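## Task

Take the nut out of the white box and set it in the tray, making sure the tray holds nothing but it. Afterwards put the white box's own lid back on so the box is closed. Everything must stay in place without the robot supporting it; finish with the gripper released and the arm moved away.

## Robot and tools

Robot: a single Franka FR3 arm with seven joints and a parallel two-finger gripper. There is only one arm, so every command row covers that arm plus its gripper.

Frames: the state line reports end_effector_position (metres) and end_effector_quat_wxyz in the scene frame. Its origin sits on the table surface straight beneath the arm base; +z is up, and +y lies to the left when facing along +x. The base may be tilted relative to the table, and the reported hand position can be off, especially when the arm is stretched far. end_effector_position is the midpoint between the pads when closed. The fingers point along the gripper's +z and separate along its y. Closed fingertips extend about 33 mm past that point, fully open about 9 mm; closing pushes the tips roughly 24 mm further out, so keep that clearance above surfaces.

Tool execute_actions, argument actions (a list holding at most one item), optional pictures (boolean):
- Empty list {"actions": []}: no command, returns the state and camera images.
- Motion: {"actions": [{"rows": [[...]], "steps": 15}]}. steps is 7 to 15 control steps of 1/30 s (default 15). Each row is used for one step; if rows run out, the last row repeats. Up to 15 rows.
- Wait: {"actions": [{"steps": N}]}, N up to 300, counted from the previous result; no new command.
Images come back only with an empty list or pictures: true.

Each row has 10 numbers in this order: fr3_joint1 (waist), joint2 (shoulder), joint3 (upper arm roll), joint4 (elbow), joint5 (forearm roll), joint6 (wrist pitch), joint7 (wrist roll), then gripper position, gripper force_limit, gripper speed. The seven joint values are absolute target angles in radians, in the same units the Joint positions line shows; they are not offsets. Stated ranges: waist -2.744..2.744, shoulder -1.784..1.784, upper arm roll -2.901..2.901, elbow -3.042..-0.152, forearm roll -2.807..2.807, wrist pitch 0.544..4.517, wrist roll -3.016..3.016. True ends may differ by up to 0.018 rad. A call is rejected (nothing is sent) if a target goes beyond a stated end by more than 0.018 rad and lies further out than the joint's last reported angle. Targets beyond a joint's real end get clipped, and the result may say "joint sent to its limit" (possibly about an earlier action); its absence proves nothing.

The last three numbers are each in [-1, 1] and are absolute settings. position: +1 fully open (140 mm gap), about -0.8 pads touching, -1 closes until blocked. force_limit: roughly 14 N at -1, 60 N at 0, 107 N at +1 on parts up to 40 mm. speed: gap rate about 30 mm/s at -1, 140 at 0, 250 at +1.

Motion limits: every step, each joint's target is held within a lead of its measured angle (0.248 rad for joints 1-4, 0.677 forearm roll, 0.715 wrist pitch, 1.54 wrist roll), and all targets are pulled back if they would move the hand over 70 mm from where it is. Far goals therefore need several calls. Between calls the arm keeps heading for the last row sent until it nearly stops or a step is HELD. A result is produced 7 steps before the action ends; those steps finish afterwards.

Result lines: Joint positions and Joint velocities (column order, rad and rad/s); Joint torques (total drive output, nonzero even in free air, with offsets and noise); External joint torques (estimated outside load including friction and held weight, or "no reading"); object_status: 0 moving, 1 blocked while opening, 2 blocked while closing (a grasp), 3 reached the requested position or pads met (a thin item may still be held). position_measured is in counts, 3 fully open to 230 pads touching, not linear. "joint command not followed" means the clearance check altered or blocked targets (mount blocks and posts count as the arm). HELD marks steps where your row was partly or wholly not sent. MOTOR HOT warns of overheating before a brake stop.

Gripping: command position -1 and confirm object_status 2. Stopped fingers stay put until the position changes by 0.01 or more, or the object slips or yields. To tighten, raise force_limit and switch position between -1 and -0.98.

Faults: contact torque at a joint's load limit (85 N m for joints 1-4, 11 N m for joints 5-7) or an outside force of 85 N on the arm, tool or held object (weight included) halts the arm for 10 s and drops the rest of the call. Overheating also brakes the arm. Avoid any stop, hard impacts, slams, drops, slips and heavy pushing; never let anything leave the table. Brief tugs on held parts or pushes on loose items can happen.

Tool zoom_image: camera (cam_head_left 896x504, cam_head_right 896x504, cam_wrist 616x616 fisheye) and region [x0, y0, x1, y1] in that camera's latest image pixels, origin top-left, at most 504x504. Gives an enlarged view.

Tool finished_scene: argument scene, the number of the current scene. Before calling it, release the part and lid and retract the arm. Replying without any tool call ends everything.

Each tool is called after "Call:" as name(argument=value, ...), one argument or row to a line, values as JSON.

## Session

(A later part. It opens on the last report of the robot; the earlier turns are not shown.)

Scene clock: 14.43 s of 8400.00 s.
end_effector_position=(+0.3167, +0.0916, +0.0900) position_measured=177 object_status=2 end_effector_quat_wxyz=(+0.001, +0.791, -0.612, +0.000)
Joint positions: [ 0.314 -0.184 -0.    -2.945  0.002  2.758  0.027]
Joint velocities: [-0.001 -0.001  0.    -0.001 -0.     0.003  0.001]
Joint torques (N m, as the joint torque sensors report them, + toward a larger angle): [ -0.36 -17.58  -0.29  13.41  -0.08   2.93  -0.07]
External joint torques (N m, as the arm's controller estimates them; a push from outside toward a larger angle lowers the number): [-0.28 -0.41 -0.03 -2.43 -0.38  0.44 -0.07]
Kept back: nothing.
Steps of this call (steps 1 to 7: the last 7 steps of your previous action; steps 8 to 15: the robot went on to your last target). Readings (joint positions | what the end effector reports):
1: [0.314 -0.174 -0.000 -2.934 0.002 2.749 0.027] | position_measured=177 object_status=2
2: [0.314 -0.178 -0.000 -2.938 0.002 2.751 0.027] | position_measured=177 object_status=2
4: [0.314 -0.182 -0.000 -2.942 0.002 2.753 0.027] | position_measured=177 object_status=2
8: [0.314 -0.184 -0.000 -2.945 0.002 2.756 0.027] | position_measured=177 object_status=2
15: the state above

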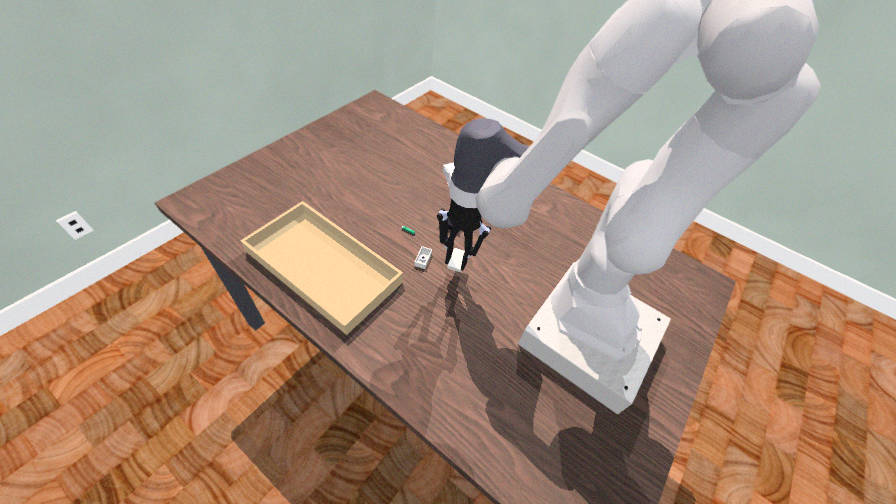

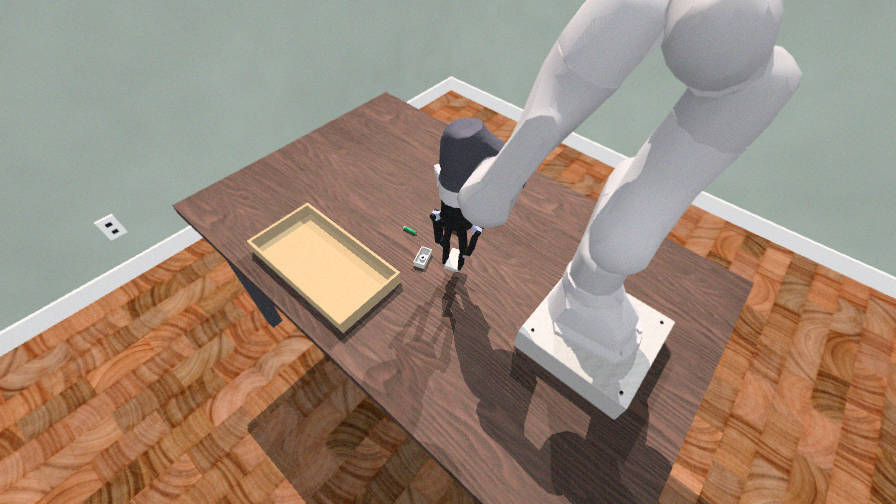

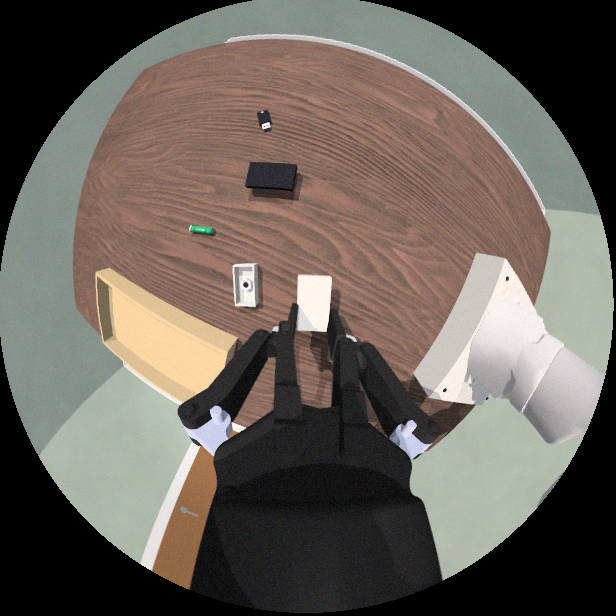

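Call:
execute_actions(
  actions=[
    {"rows":[[0.314,-0.1,0,-2.942,0,2.84,0.026,-1,-0.5,-0.3],[0.314,-0.03,0,-2.936,0,2.906,0.026,-1,-0.5,-0.3],[0.314,0.041,0,-2.930,0,2.971,0.026,-1,-0.5,-0.3]]},
  ],
)

Call:
execute_actions(
  actions=[
    {"steps":12},
  ],
  pictures=true,
)

Call:
zoom_image(
  camera="cam_head_left",
  region=[400, 210, 500, 310],
)

Scene clock: 15.27 s of 8400.00 s.
end_effector_position=(+0.3018, +0.0871, +0.0375) position_measured=177 object_status=2 end_effector_quat_wxyz=(+0.020, +0.790, -0.612, -0.013)
Joint positions: [ 0.314  0.026 -0.    -2.934  0.002  2.912  0.027]
Joint velocities: [ 0.001  0.049 -0.001  0.025  0.     0.328 -0.002]
Joint torques (N m, as the joint torque sensors report them, + toward a larger angle): [  0.2  -13.41  -0.12  12.57  -0.18   3.12  -0.12]
External joint torques (N m, as the arm's controller estimates them; a push from outside toward a larger angle lowers the number): [ 0.31 10.19 -0.06 -1.36 -0.33  0.69 -0.12]
Steps of this call (steps 1 to 15: the robot went on to your last target; steps 16 to 17: nothing new was sent; steps 18 to 25: the first 8 steps of this action). Readings (joint positions | what the end effector reports):
18: [0.314 -0.172 -0.000 -2.942 0.002 2.771 0.027] | position_measured=177 object_status=2
19: [0.314 -0.138 -0.000 -2.937 0.002 2.795 0.027] | position_measured=177 object_status=2
21: [0.314 -0.043 -0.000 -2.931 0.002 2.851 0.027] | position_measured=177 object_status=2
25: the state above

Scene clock: 15.67 s of 8400.00 s.
end_effector_position=(+0.3149, +0.0909, +0.0383) position_measured=177 object_status=2 end_effector_quat_wxyz=(+0.003, +0.791, -0.612, -0.000)
Joint positions: [ 0.314  0.038 -0.    -2.931  0.002  2.963  0.027]
Joint velocities: [ 0.001  0.007  0.     0.001 -0.     0.033  0.001]
Joint torques (N m, as the joint torque sensors report them, + toward a larger angle): [  0.15 -18.77  -0.47  11.43  -0.16   3.09  -0.08]
External joint torques (N m, as the arm's controller estimates them; a push from outside toward a larger angle lowers the number): [ 0.23  2.27 -0.43 -0.52 -0.3   0.62 -0.08]
Kept back: nothing.
Steps of this call (steps 1 to 7: the last 7 steps of your previous action; steps 8 to 12: the robot went on to your last target). Readings (joint positions | what the end effector reports):
1: [0.314 0.028 -0.000 -2.932 0.002 2.922 0.027] | position_measured=177 object_status=2
2: [0.314 0.031 -0.000 -2.932 0.002 2.931 0.027] | position_measured=177 object_status=2
4: [0.314 0.034 -0.000 -2.931 0.002 2.943 0.027] | position_measured=177 object_status=2
8: [0.314 0.036 -0.000 -2.931 0.002 2.956 0.027] | position_measured=177 object_status=2
12: the state above

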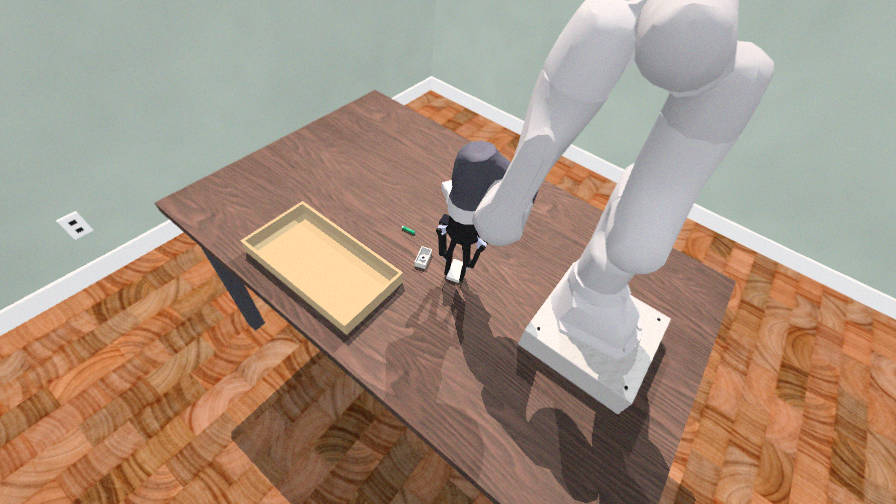

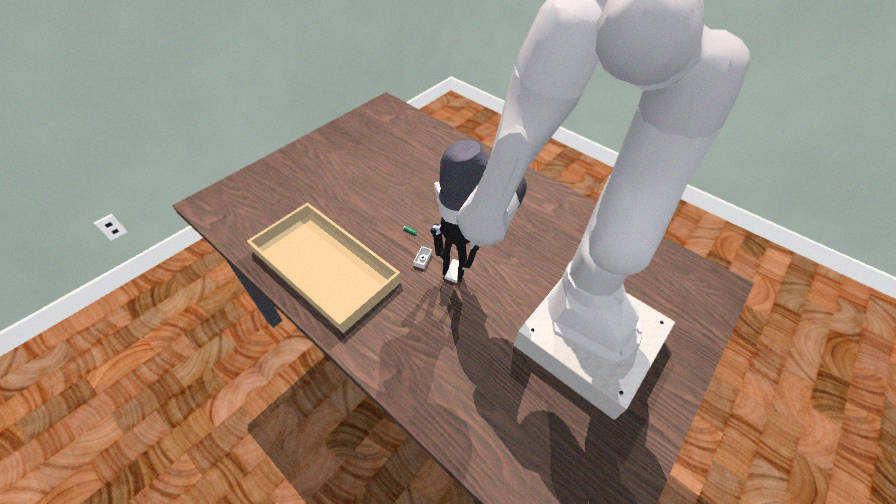

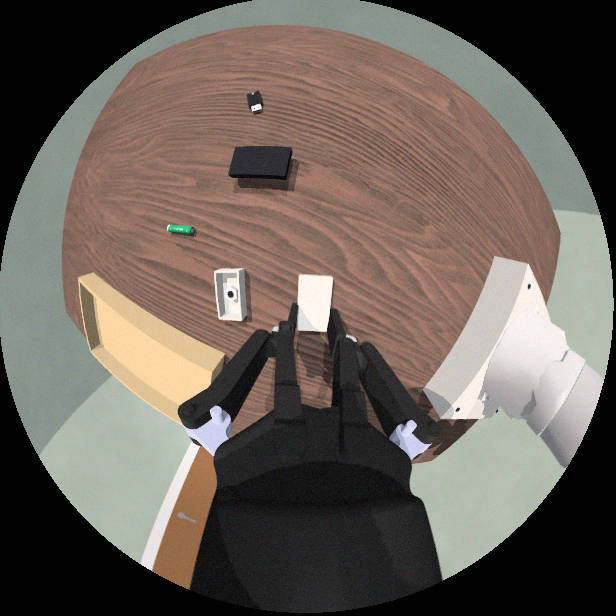

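Region (400, 210, 500, 310) of cam_head_left's 896x504 image, scaled by 5.040, with more detail than that image has.

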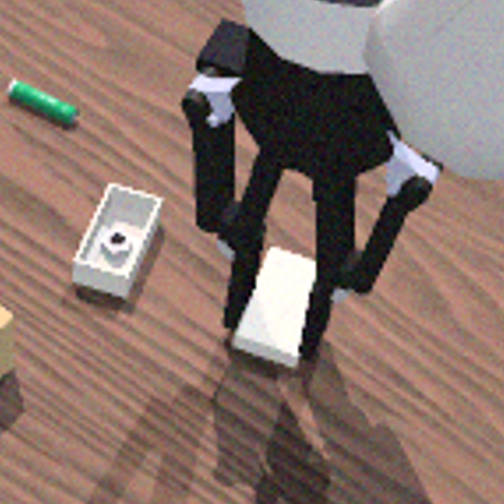

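Call:
execute_actions(
  actions=[
    {"rows":[[0.314,0.038,0,-2.930,0,2.968,0.026,-0.1,-0.5,0],[0.314,0.038,0,-2.930,0,2.968,0.026,-0.1,-0.5,0],[0.314,0.038,0,-2.930,0,2.968,0.026,-0.1,-0.5,0],[0.314,0.038,0,-2.930,0,2.968,0.026,-0.1,-0.5,0],[0.314,0.038,0,-2.930,0,2.968,0.026,-0.1,-0.5,0],[0.314,0.038,0,-2.930,0,2.968,0.026,-0.1,-0.5,0],[0.314,-0.186,0,-2.947,0,2.761,0.026,-0.1,-0.5,0]]},
  ],
)

Call:
execute_actions(
  actions=[
    {"rows":[[0.275,0.0,0,-2.75,0,2.75,1.558,-0.42,-0.5,0],[0.275,0.0,0,-2.75,0,2.75,1.558,-0.42,-0.5,0],[0.275,0.0,0,-2.75,0,2.75,1.558,-0.42,-0.5,0],[0.275,0.0,0,-2.75,0,2.75,1.558,-0.42,-0.5,0],[0.275,0.0,0,-2.75,0,2.75,1.558,-0.42,-0.5,0],[0.275,0.1037,0,-2.6345,0,2.738,1.558,-0.42,-0.5,0]]},
  ],
)

Call:
execute_actions(
  actions=[
    {"steps":30},
  ],
  pictures=true,
)

Call:
zoom_image(
  camera="cam_wrist",
  region=[250, 240, 380, 370],
)

Call:
zoom_image(
  camera="cam_head_left",
  region=[380, 200, 490, 310],
)

Scene clock: 16.87 s of 8400.00 s.
end_effector_position=(+0.3169, +0.0915, +0.0587) position_measured=141 object_status=0 end_effector_quat_wxyz=(-0.002, +0.791, -0.612, +0.003)
Joint positions: [ 0.314 -0.053 -0.    -2.947  0.002  2.901  0.027]
Joint velocities: [ 0.001 -1.746  0.001 -0.068  0.001 -0.863  0.001]
Joint torques (N m, as the joint torque sensors report them, + toward a larger angle): [  0.56 -13.82   0.17  16.6   -0.11   2.86  -0.02]
External joint torques (N m, as the arm's controller estimates them; a push from outside toward a larger angle lowers the number): [ 0.9  -1.04  0.53 -2.54 -0.51 -0.57 -0.01]
Steps of this call (steps 1 to 28: the robot went on to your last target; steps 29 to 36: the first 8 steps of this action). Readings (joint positions | what the end effector reports):
29: [0.314 0.039 -0.000 -2.931 0.002 2.968 0.027] | position_measured=177 object_status=0
30: [0.314 0.039 -0.000 -2.931 0.002 2.968 0.027] | position_measured=177 object_status=0
32: [0.314 0.039 -0.000 -2.931 0.002 2.968 0.027] | position_measured=157 object_status=0
36: the state above

Scene clock: 17.37 s of 8400.00 s.
end_effector_position=(+0.4075, +0.1020, +0.0803) position_measured=182 object_status=0 end_effector_quat_wxyz=(+0.008, -0.441, +0.898, -0.003)
Joint positions: [ 0.278  0.062 -0.    -2.68  -0.     2.758  0.904]
Joint velocities: [-0.021  0.58  -0.     0.632  0.    -0.077  2.153]
Joint torques (N m, as the joint torque sensors report them, + toward a larger angle): [ -0.55 -28.61  -0.2   11.26   0.38   1.52   0.54]
External joint torques (N m, as the arm's controller estimates them; a push from outside toward a larger angle lowers the number): [-0.94  2.14 -0.68  0.2   0.31 -0.32  0.56]
Steps of this call (steps 1 to 7: the last 7 steps of your previous action; steps 8 to 15: the first 8 steps of this action). Readings (joint positions | what the end effector reports):
8: [0.308 -0.149 0.003 -2.909 -0.000 2.788 0.153] | position_measured=141 object_status=0
9: [0.299 -0.096 0.002 -2.854 -0.000 2.782 0.299] | position_measured=147 object_status=0
11: [0.286 -0.039 0.000 -2.792 -0.000 2.775 0.546] | position_measured=162 object_status=0
15: the state above

Scene clock: 18.37 s of 8400.00 s.
end_effector_position=(+0.4166, +0.1039, +0.0756) position_measured=182 object_status=3 end_effector_quat_wxyz=(+0.002, -0.142, +0.990, -0.001)
Joint positions: [ 0.278  0.102 -0.    -2.637 -0.     2.741  1.53 ]
Joint velocities: [ 0.     0.001 -0.    -0.    -0.     0.     0.082]
Joint torques (N m, as the joint torque sensors report them, + toward a larger angle): [ -0.56 -26.13  -0.51  16.45   0.51   2.13  -0.05]
External joint torques (N m, as the arm's controller estimates them; a push from outside toward a larger angle lowers the number): [-0.44  1.25 -0.49  0.29  0.19 -0.3  -0.05]
Kept back: nothing.
Steps of this call (steps 1 to 7: the last 7 steps of your previous action; steps 8 to 30: the robot went on to your last target). Readings (joint positions | what the end effector reports):
1: [0.278 0.077 -0.000 -2.664 -0.000 2.755 0.971] | position_measured=182 object_status=0
2: [0.278 0.087 -0.000 -2.654 -0.000 2.753 1.032] | position_measured=182 object_status=0
4: [0.278 0.096 -0.000 -2.644 -0.000 2.749 1.135] | position_measured=182 object_status=0
8: [0.278 0.101 -0.000 -2.638 -0.000 2.744 1.284] | position_measured=182 object_status=3
30: the state above

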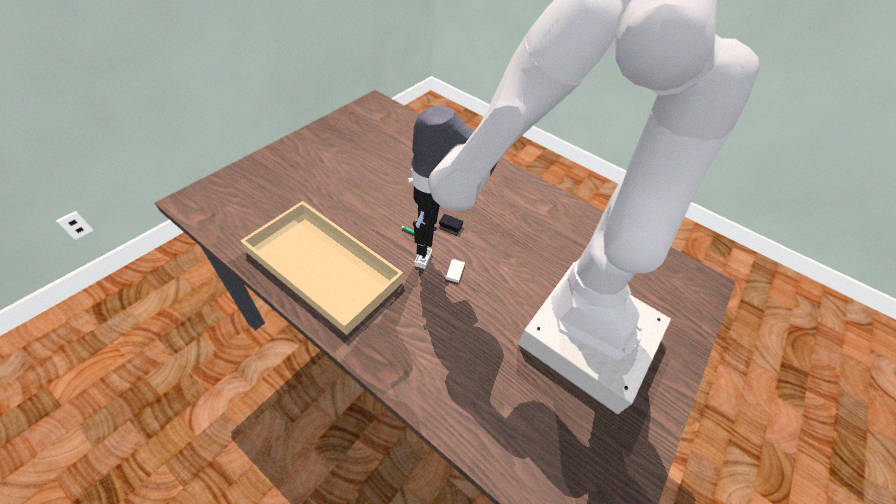

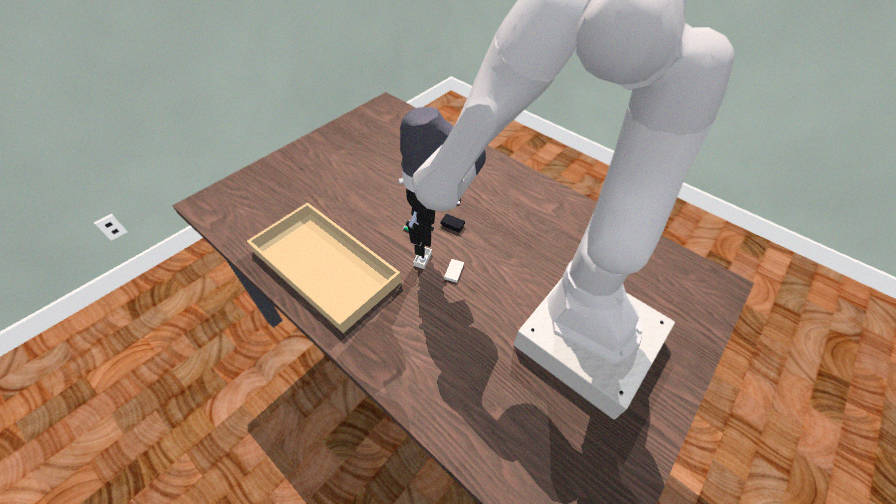

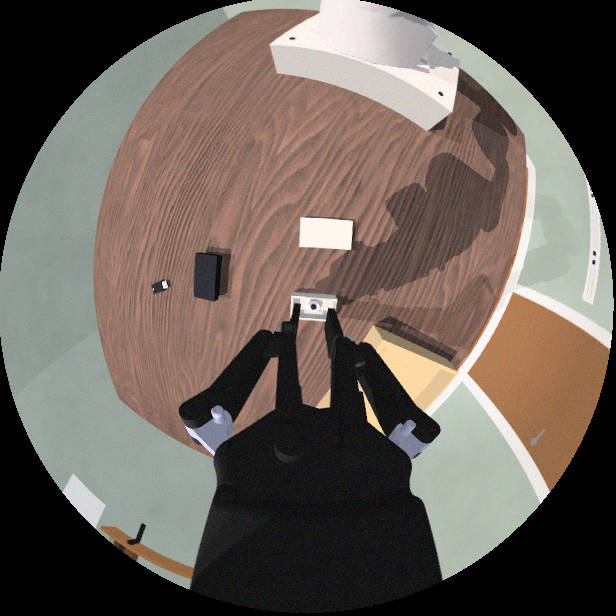

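Region (250, 240, 380, 370) of cam_wrist's 616x616 image, scaled by 3.877, with more detail than that image has.

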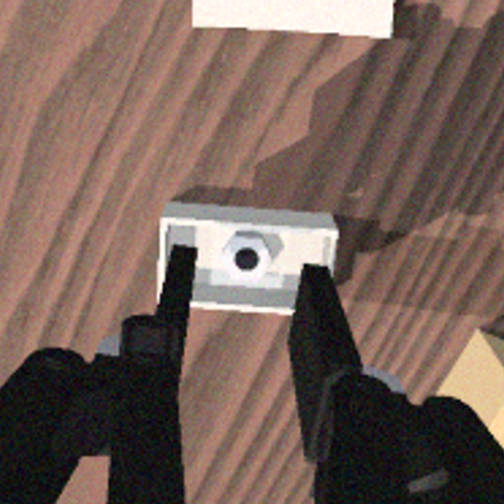

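Region (380, 200, 490, 310) of cam_head_left's 896x504 image, scaled by 4.582, with more detail than that image has.

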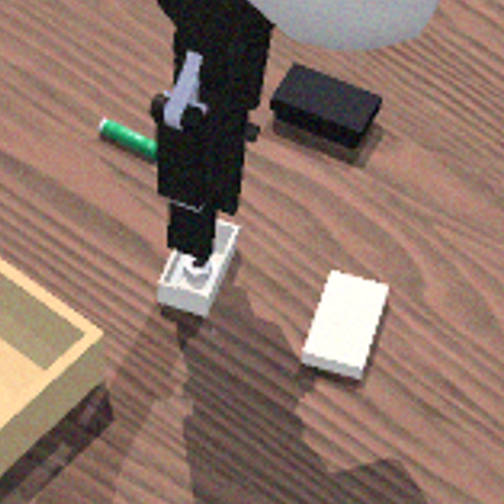

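Call:
execute_actions(
  actions=[
    {"rows":[[0.278,0.13,0,-2.632,0,2.762,1.558,-0.45,-0.5,0],[0.278,0.15,0,-2.630,0,2.78,1.558,-0.45,-0.5,0],[0.278,0.17,0,-2.628,0,2.8,1.558,-0.45,-0.5,0],[0.278,0.1966,0,-2.626,0,2.823,1.558,-0.45,-0.5,0]]},
  ],
)

Call:
execute_actions(
  actions=[
    {"steps":15},
  ],
  pictures=true,
)

Call:
zoom_image(
  camera="cam_wrist",
  region=[250, 240, 380, 370],
)

Call:
zoom_image(
  camera="cam_head_left",
  region=[380, 200, 490, 310],
)

Scene clock: 19.27 s of 8400.00 s.
end_effector_position=(+0.4144, +0.1032, +0.0502) position_measured=186 object_status=0 end_effector_quat_wxyz=(-0.004, -0.131, +0.991, -0.002)
Joint positions: [ 0.278  0.181 -0.    -2.625 -0.     2.796  1.553]
Joint velocities: [-0.     0.085 -0.001  0.046 -0.     0.183  0.003]
Joint torques (N m, as the joint torque sensors report them, + toward a larger angle): [  0.91 -22.54   0.25  11.42   0.42   1.95   0.15]
External joint torques (N m, as the arm's controller estimates them; a push from outside toward a larger angle lowers the number): [1.1  2.   0.28 0.16 0.12 0.44 0.15]
Steps of this call (steps 1 to 19: the robot went on to your last target; steps 20 to 27: the first 8 steps of this action). Readings (joint positions | what the end effector reports):
20: [0.278 0.106 -0.000 -2.635 -0.000 2.744 1.552] | position_measured=182 object_status=0
21: [0.278 0.115 -0.000 -2.633 -0.000 2.750 1.552] | position_measured=185 object_status=0
23: [0.278 0.147 -0.000 -2.629 -0.000 2.769 1.553] | position_measured=186 object_status=0
27: the state above

Scene clock: 19.77 s of 8400.00 s.
end_effector_position=(+0.4199, +0.1046, +0.0498) position_measured=186 object_status=3 end_effector_quat_wxyz=(+0.004, -0.130, +0.991, -0.001)
Joint positions: [ 0.278  0.187 -0.    -2.625 -0.     2.819  1.554]
Joint velocities: [ 0.     0.002 -0.    -0.001  0.001  0.009 -0.001]
Joint torques (N m, as the joint torque sensors report them, + toward a larger angle): [  1.22 -22.51   0.24  12.93   0.42   2.94   0.13]
External joint torques (N m, as the arm's controller estimates them; a push from outside toward a larger angle lowers the number): [ 1.26  6.29  0.1  -1.86  0.15  0.52  0.13]
Kept back: nothing.
Steps of this call (steps 1 to 7: the last 7 steps of your previous action; steps 8 to 15: the robot went on to your last target). Readings (joint positions | what the end effector reports):
1: [0.278 0.184 -0.000 -2.625 -0.000 2.801 1.554] | position_measured=186 object_status=0
2: [0.278 0.183 -0.000 -2.625 -0.000 2.803 1.554] | position_measured=186 object_status=0
4: [0.278 0.185 -0.000 -2.625 -0.000 2.809 1.554] | position_measured=186 object_status=0
8: [0.278 0.186 -0.000 -2.625 -0.000 2.815 1.554] | position_measured=186 object_status=3
15: the state above

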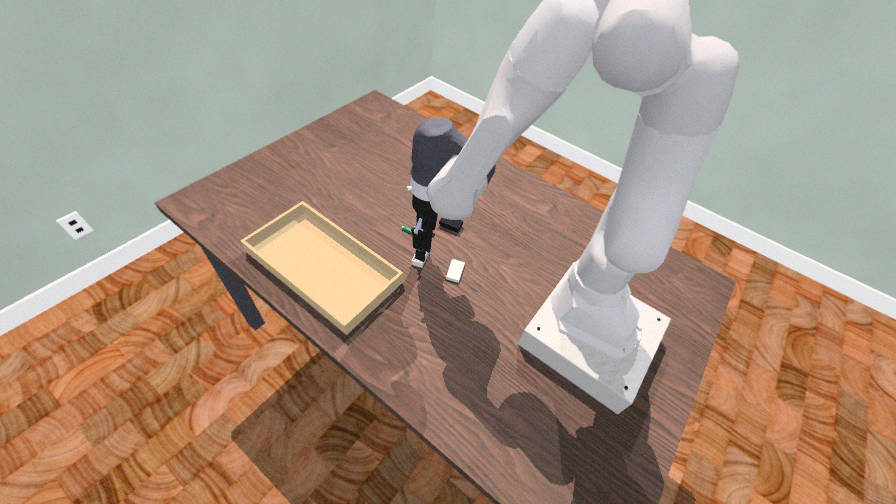

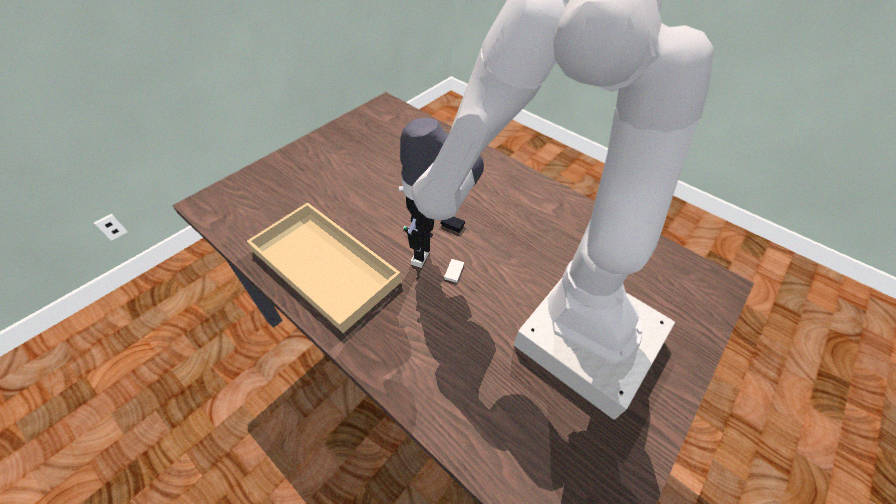

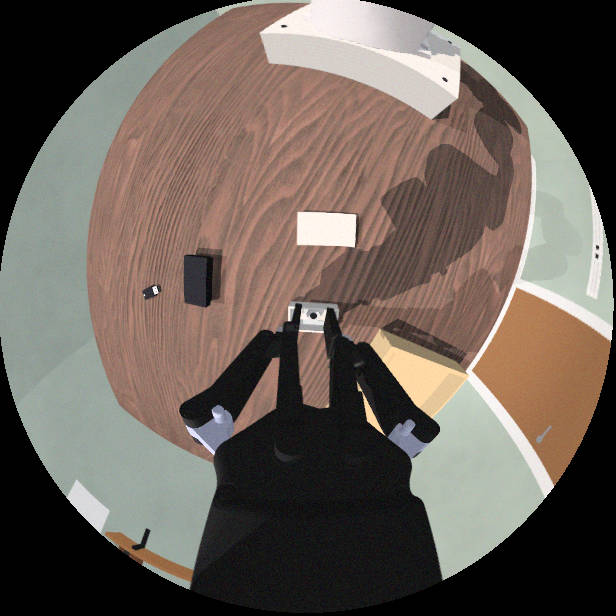

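Region (250, 240, 380, 370) of cam_wrist's 616x616 image, scaled by 3.877, with more detail than that image has.

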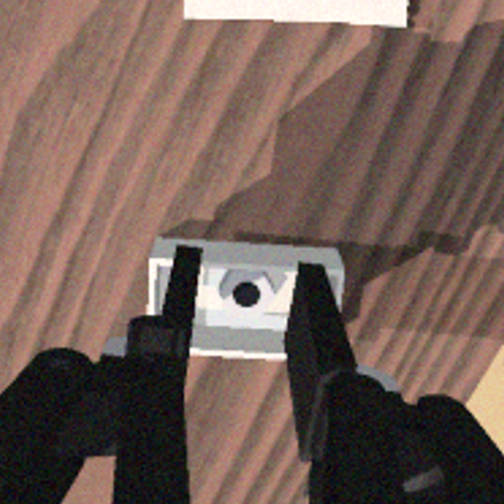

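Region (380, 200, 490, 310) of cam_head_left's 896x504 image, scaled by 4.582, with more detail than that image has.

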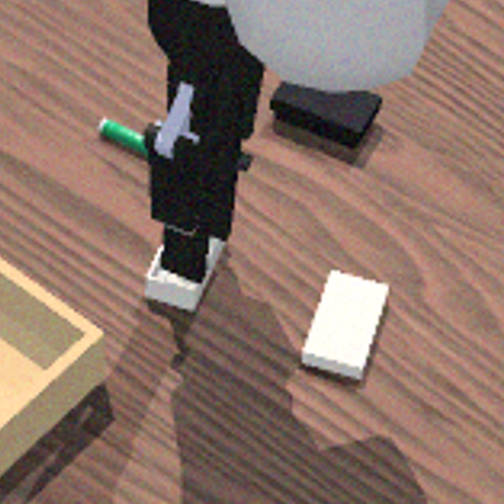

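Call:
execute_actions(
  actions=[
    {"rows":[[0.278,0.14,0,-2.63,0,2.77,1.558,-0.45,-0.5,0],[0.278,0.14,0,-2.63,0,2.77,1.558,-0.45,-0.5,0],[0.278,0.14,0,-2.63,0,2.77,1.558,-0.45,-0.5,0],[0.278,0.14,0,-2.63,0,2.77,1.558,-0.45,-0.5,0],[0.278,0.14,0,-2.63,0,2.77,1.558,-0.45,-0.5,0],[0.278,0.1627,0,-2.61,0,2.773,1.558,-0.45,-0.5,0]]},
  ],
)

Call:
execute_actions(
  actions=[
    {"steps":15},
  ],
  pictures=true,
)

Call:
zoom_image(
  camera="cam_wrist",
  region=[260, 260, 370, 370],
)

Call:
zoom_image(
  camera="cam_head_left",
  region=[390, 220, 460, 290],
)

Scene clock: 20.70 s of 8400.00 s.
end_effector_position=(+0.4253, +0.1060, +0.0631) position_measured=186 object_status=3 end_effector_quat_wxyz=(+0.007, -0.130, +0.991, -0.001)
Joint positions: [ 0.278  0.155 -0.    -2.617 -0.     2.785  1.554]
Joint velocities: [-0.001  0.087 -0.     0.071  0.    -0.051  0.   ]
Joint torques (N m, as the joint torque sensors report them, + toward a larger angle): [  1.16 -27.06  -0.63  14.84   0.4    2.02   0.08]
External joint torques (N m, as the arm's controller estimates them; a push from outside toward a larger angle lowers the number): [ 1.23  1.87 -0.72  0.06  0.13 -0.33  0.08]
Steps of this call (steps 1 to 15: the robot went on to your last target; steps 16 to 20: nothing new was sent; steps 21 to 28: the first 8 steps of this action). Readings (joint positions | what the end effector reports):
21: [0.278 0.181 -0.000 -2.627 -0.000 2.813 1.554] | position_measured=186 object_status=3
22: [0.278 0.169 -0.000 -2.629 -0.000 2.805 1.554] | position_measured=186 object_status=3
24: [0.278 0.151 -0.000 -2.629 -0.000 2.795 1.554] | position_measured=186 object_status=3
28: the state above

Scene clock: 21.20 s of 8400.00 s.
end_effector_position=(+0.4233, +0.1055, +0.0608) position_measured=186 object_status=3 end_effector_quat_wxyz=(+0.002, -0.130, +0.992, -0.001)
Joint positions: [ 0.278  0.161 -0.    -2.612 -0.     2.776  1.555]
Joint velocities: [-0.001  0.     0.     0.     0.    -0.003  0.003]
Joint torques (N m, as the joint torque sensors report them, + toward a larger angle): [  1.13 -27.13  -0.05  15.27   0.49   2.13   0.06]
External joint torques (N m, as the arm's controller estimates them; a push from outside toward a larger angle lowers the number): [ 1.18  1.55 -0.15 -0.22  0.2  -0.29  0.06]
Kept back: nothing.
Steps of this call (steps 1 to 7: the last 7 steps of your previous action; steps 8 to 15: the robot went on to your last target). Readings (joint positions | what the end effector reports):
1: [0.278 0.157 -0.000 -2.615 -0.000 2.783 1.555] | position_measured=186 object_status=3
2: [0.278 0.159 -0.000 -2.614 -0.000 2.782 1.555] | position_measured=186 object_status=3
4: [0.278 0.160 -0.000 -2.613 -0.000 2.780 1.555] | position_measured=186 object_status=3
8: [0.278 0.161 -0.000 -2.612 -0.000 2.777 1.555] | position_measured=186 object_status=3
15: the state above
The arm was judged still, so your last target was given up. Only a new action makes it travel on or press farther. Fingers that are still opening or closing keep moving.

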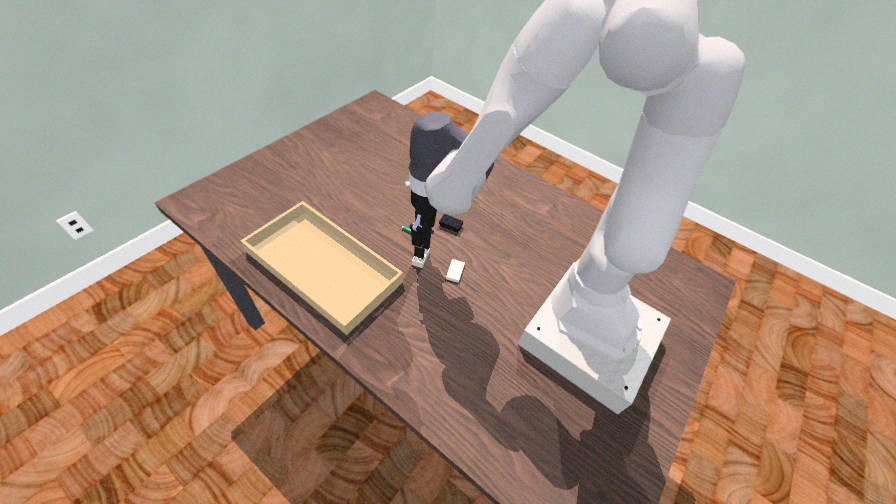

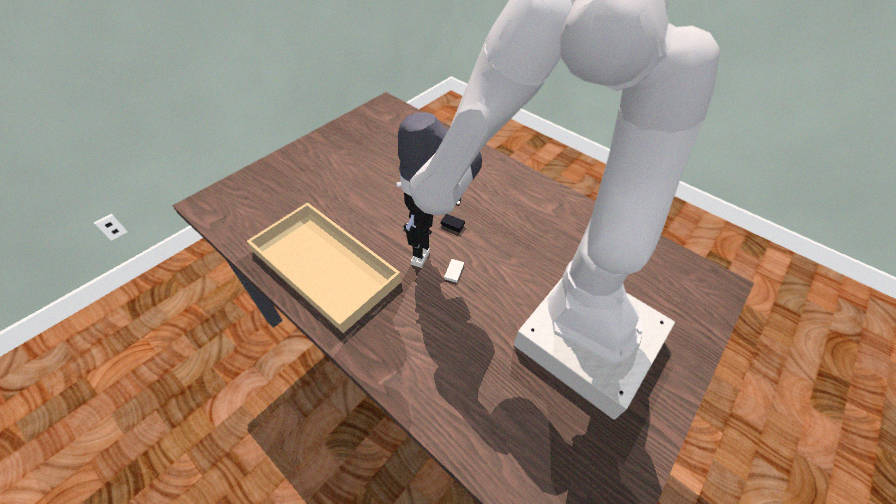

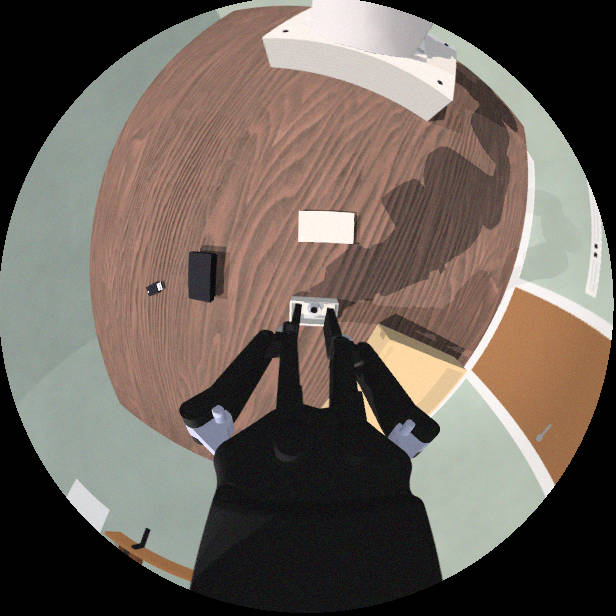

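Region (260, 260, 370, 370) of cam_wrist's 616x616 image, scaled by 4.582, with more detail than that image has.

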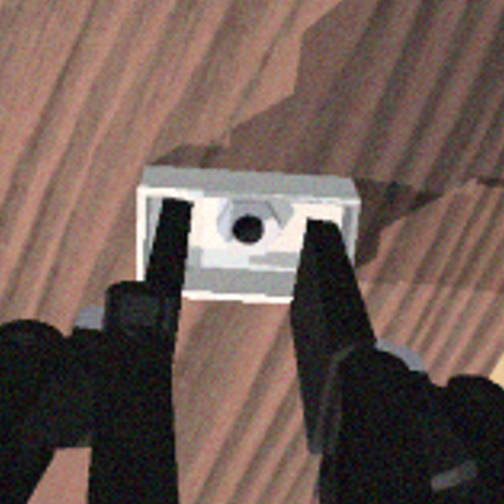

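Region (390, 220, 460, 290) of cam_head_left's 896x504 image, scaled by 7.200, with more detail than that image has.

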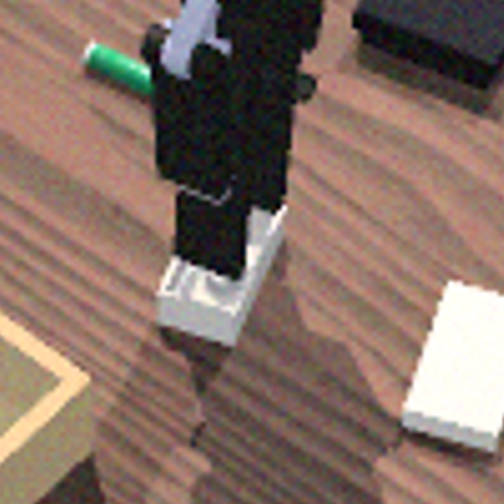

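Call:
execute_actions(
  actions=[
    {"rows":[[0.278,0.18,0,-2.608,0,2.788,1.558,-0.45,-0.5,0],[0.278,0.19,0,-2.607,0,2.797,1.558,-0.45,-0.5,0],[0.278,0.2,0,-2.606,0,2.806,1.558,-0.45,-0.5,0],[0.278,0.21,0,-2.605,0,2.815,1.558,-0.45,-0.5,0],[0.278,0.2245,0,-2.6027,0,2.827,1.558,-0.45,-0.5,0]]},
  ],
)

Call:
execute_actions(
  actions=[
    {"steps":14},
  ],
  pictures=true,
)

Call:
zoom_image(
  camera="cam_wrist",
  region=[260, 260, 370, 370],
)

Call:
zoom_image(
  camera="cam_head_left",
  region=[390, 220, 460, 290],
)

Scene clock: 22.17 s of 8400.00 s.
end_effector_position=(+0.4263, +0.1062, +0.0495) position_measured=186 object_status=3 end_effector_quat_wxyz=(+0.003, -0.130, +0.992, -0.001)
Joint positions: [ 0.278  0.201 -0.    -2.6   -0.     2.806  1.555]
Joint velocities: [-0.     0.    -0.     0.026  0.002  0.083  0.   ]
Joint torques (N m, as the joint torque sensors report them, + toward a larger angle): [  0.45 -14.34   0.07  12.19   0.46   3.43   0.07]
External joint torques (N m, as the arm's controller estimates them; a push from outside toward a larger angle lowers the number): [ 0.53 18.57 -0.07 -4.44  0.2   1.08  0.07]
Steps of this call (steps 1 to 21: nothing new was sent; steps 22 to 29: the first 8 steps of this action). Readings (joint positions | what the end effector reports):
22: [0.278 0.163 -0.000 -2.611 -0.000 2.777 1.555] | position_measured=186 object_status=3
23: [0.278 0.169 -0.000 -2.609 -0.000 2.780 1.555] | position_measured=186 object_status=3
25: [0.278 0.186 -0.000 -2.608 -0.000 2.789 1.555] | position_measured=186 object_status=3
29: the state above

Scene clock: 22.63 s of 8400.00 s.
end_effector_position=(+0.4309, +0.1073, +0.0497) position_measured=186 object_status=3 end_effector_quat_wxyz=(+0.010, -0.130, +0.991, -0.000)
Joint positions: [ 0.278  0.205 -0.    -2.599 -0.     2.822  1.555]
Joint velocities: [ 0.     0.003  0.    -0.    -0.001  0.007  0.   ]
Joint torques (N m, as the joint torque sensors report them, + toward a larger angle): [  0.97 -17.29   0.2   11.56   0.45   3.01   0.11]
External joint torques (N m, as the arm's controller estimates them; a push from outside toward a larger angle lowers the number): [ 1.   12.32  0.03 -3.44  0.18  0.56  0.11]
Kept back: nothing.
Steps of this call (steps 1 to 7: the last 7 steps of your previous action; steps 8 to 14: the robot went on to your last target). Readings (joint positions | what the end effector reports):
1: [0.278 0.202 -0.000 -2.600 -0.000 2.810 1.555] | position_measured=186 object_status=3
2: [0.278 0.203 -0.000 -2.599 -0.000 2.812 1.555] | position_measured=186 object_status=3
4: [0.278 0.204 -0.000 -2.599 -0.000 2.815 1.555] | position_measured=186 object_status=3
8: [0.278 0.205 -0.000 -2.599 -0.000 2.820 1.555] | position_measured=186 object_status=3
14: the state above

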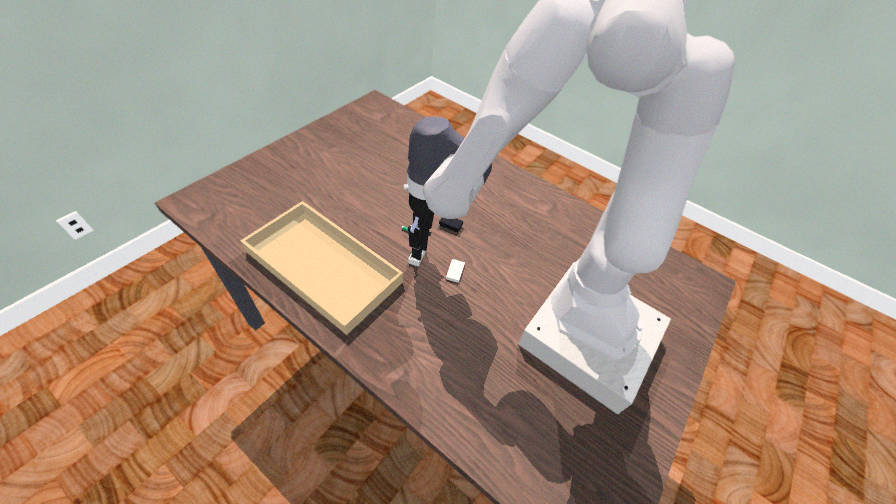

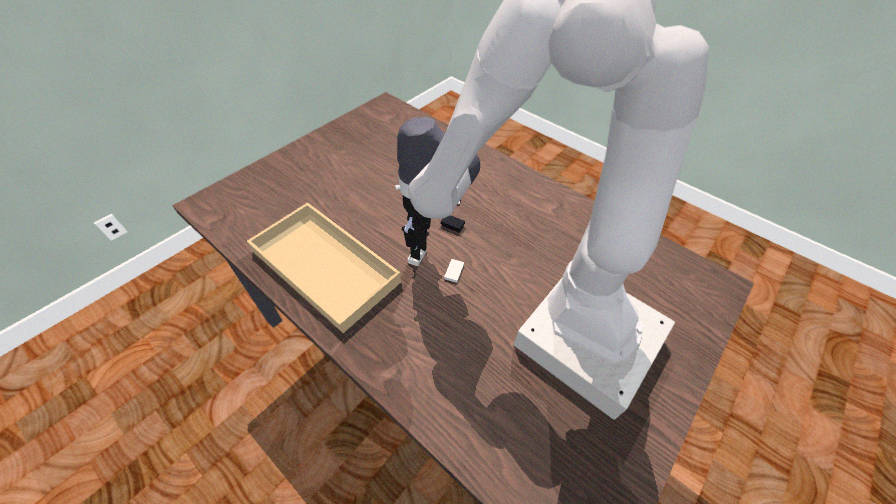

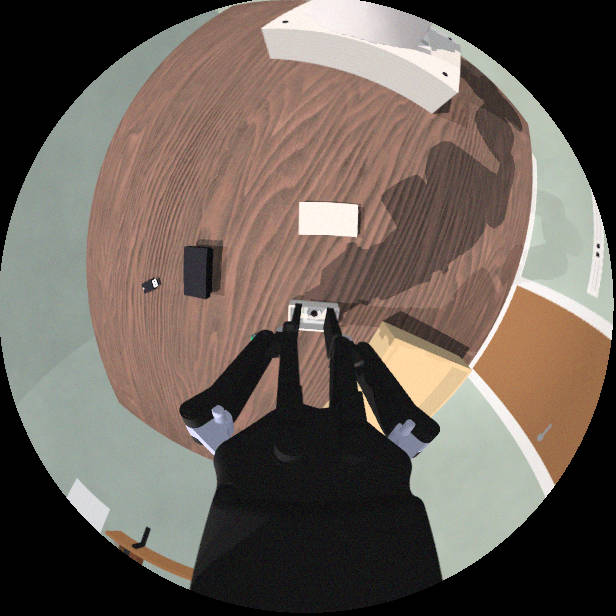

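Region (260, 260, 370, 370) of cam_wrist's 616x616 image, scaled by 4.582, with more detail than that image has.

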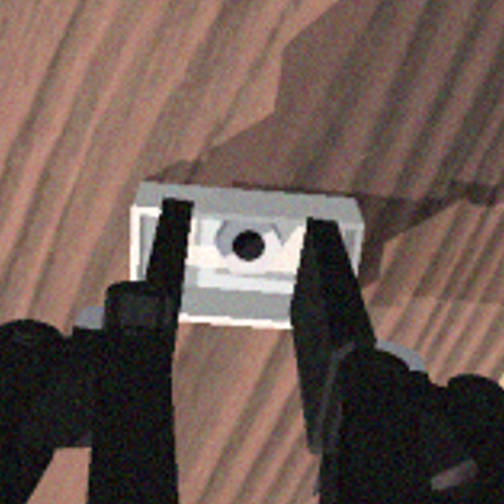

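Region (390, 220, 460, 290) of cam_head_left's 896x504 image, scaled by 7.200, with more detail than that image has.

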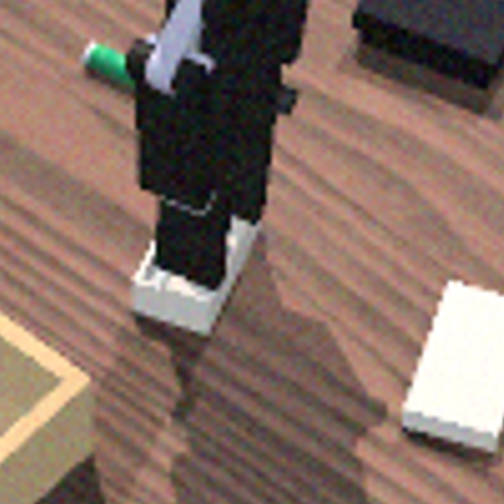

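Call:
execute_actions(
  actions=[
    {"rows":[[0.278,0.1367,0,-2.606,0,2.743,1.558,-0.45,-0.5,0],[0.278,0.1367,0,-2.606,0,2.743,1.558,-0.45,-0.5,0],[0.278,0.1367,0,-2.606,0,2.743,1.558,-0.45,-0.5,0],[0.278,0.1367,0,-2.606,0,2.743,1.558,-0.45,-0.5,0],[0.278,0.1367,0,-2.606,0,2.743,1.558,0.2,-0.5,0]]},
  ],
)

Call:
execute_actions(
  actions=[
    {"steps":12},
  ],
  pictures=true,
)

Call:
zoom_image(
  camera="cam_wrist",
  region=[240, 240, 390, 390],
)

Scene clock: 27.47 s of 8400.00 s.
end_effector_position=(+0.4317, +0.1076, +0.0721) position_measured=165 object_status=0 end_effector_quat_wxyz=(+0.011, -0.130, +0.991, -0.000)
Joint positions: [ 0.278  0.138 -0.    -2.604 -0.     2.763  1.555]
Joint velocities: [-0.002 -0.013 -0.     0.    -0.002 -0.102  0.   ]
Joint torques (N m, as the joint torque sensors report them, + toward a larger angle): [  1.7  -28.94  -0.22  14.32   0.48   2.13   0.08]
External joint torques (N m, as the arm's controller estimates them; a push from outside toward a larger angle lowers the number): [ 1.86 -1.11 -0.2  -1.35  0.15 -0.29  0.08]
Steps of this call (steps 1 to 30: the robot went on to your last target; steps 31 to 90: nothing new was sent; then 1.57 s passed at rest; steps 91 to 98: the first 8 steps of this action). Readings (joint positions | what the end effector reports):
91: [0.278 0.196 -0.000 -2.602 -0.000 2.812 1.555] | position_measured=186 object_status=3
92: [0.278 0.178 -0.000 -2.605 -0.000 2.799 1.555] | position_measured=186 object_status=3
94: [0.278 0.152 -0.000 -2.604 -0.000 2.782 1.555] | position_measured=186 object_status=3
98: the state above

Scene clock: 27.87 s of 8400.00 s.
end_effector_position=(+0.4269, +0.1064, +0.0708) position_measured=104 object_status=0 end_effector_quat_wxyz=(+0.003, -0.130, +0.992, -0.001)
Joint positions: [ 0.278  0.138 -0.    -2.604 -0.     2.747  1.555]
Joint velocities: [-0.001  0.    -0.002  0.001 -0.001 -0.009 -0.002]
Joint torques (N m, as the joint torque sensors report them, + toward a larger angle): [  1.71 -29.68   0.16  14.56   0.42   2.08   0.13]
External joint torques (N m, as the arm's controller estimates them; a push from outside toward a larger angle lowers the number): [ 1.89 -1.12  0.21 -1.61  0.09 -0.37  0.13]
Kept back: nothing.
Steps of this call (steps 1 to 7: the last 7 steps of your previous action; steps 8 to 12: the robot went on to your last target). Readings (joint positions | what the end effector reports):
1: [0.278 0.138 -0.000 -2.604 -0.000 2.760 1.555] | position_measured=158 object_status=0
2: [0.278 0.138 -0.000 -2.604 -0.000 2.757 1.555] | position_measured=150 object_status=0
4: [0.278 0.138 -0.000 -2.604 -0.000 2.753 1.555] | position_measured=135 object_status=0
8: [0.278 0.138 -0.000 -2.604 -0.000 2.749 1.555] | position_measured=105 object_status=0
12: the state above

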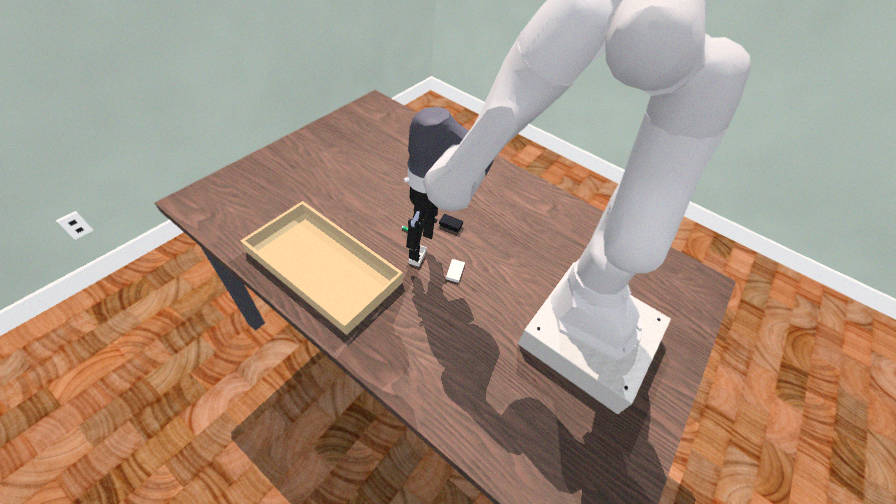

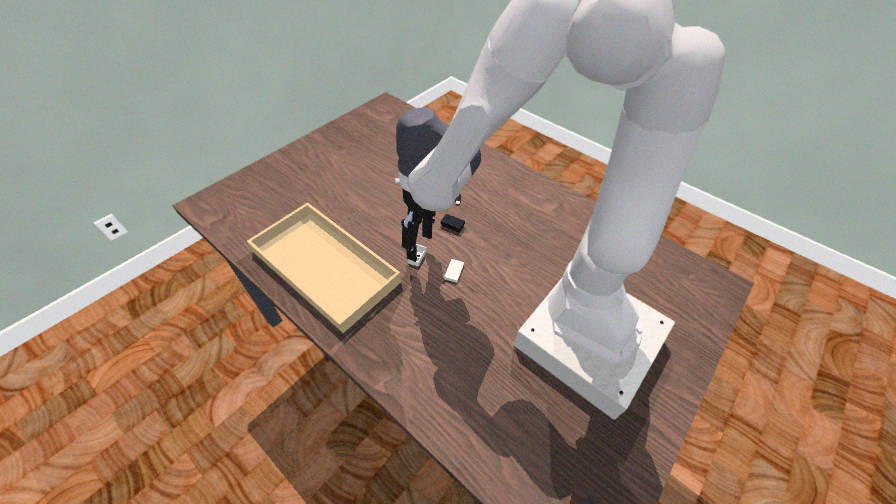

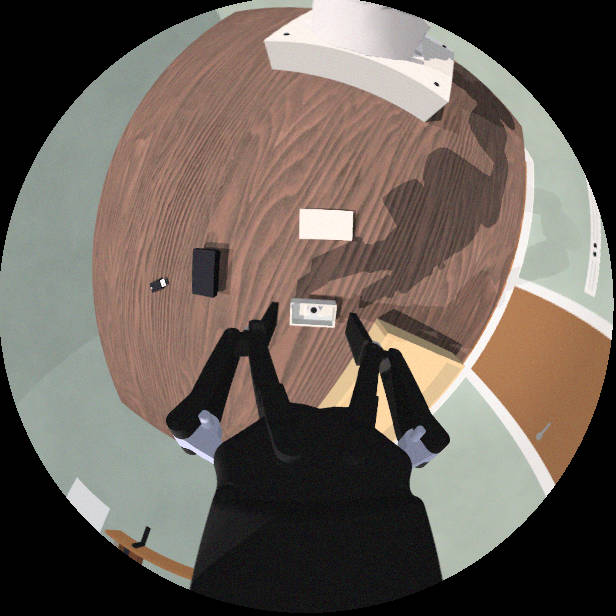

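Region (240, 240, 390, 390) of cam_wrist's 616x616 image, scaled by 3.360, with more detail than that image has.

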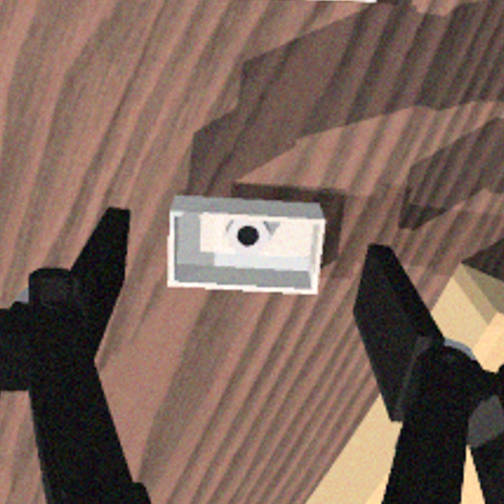

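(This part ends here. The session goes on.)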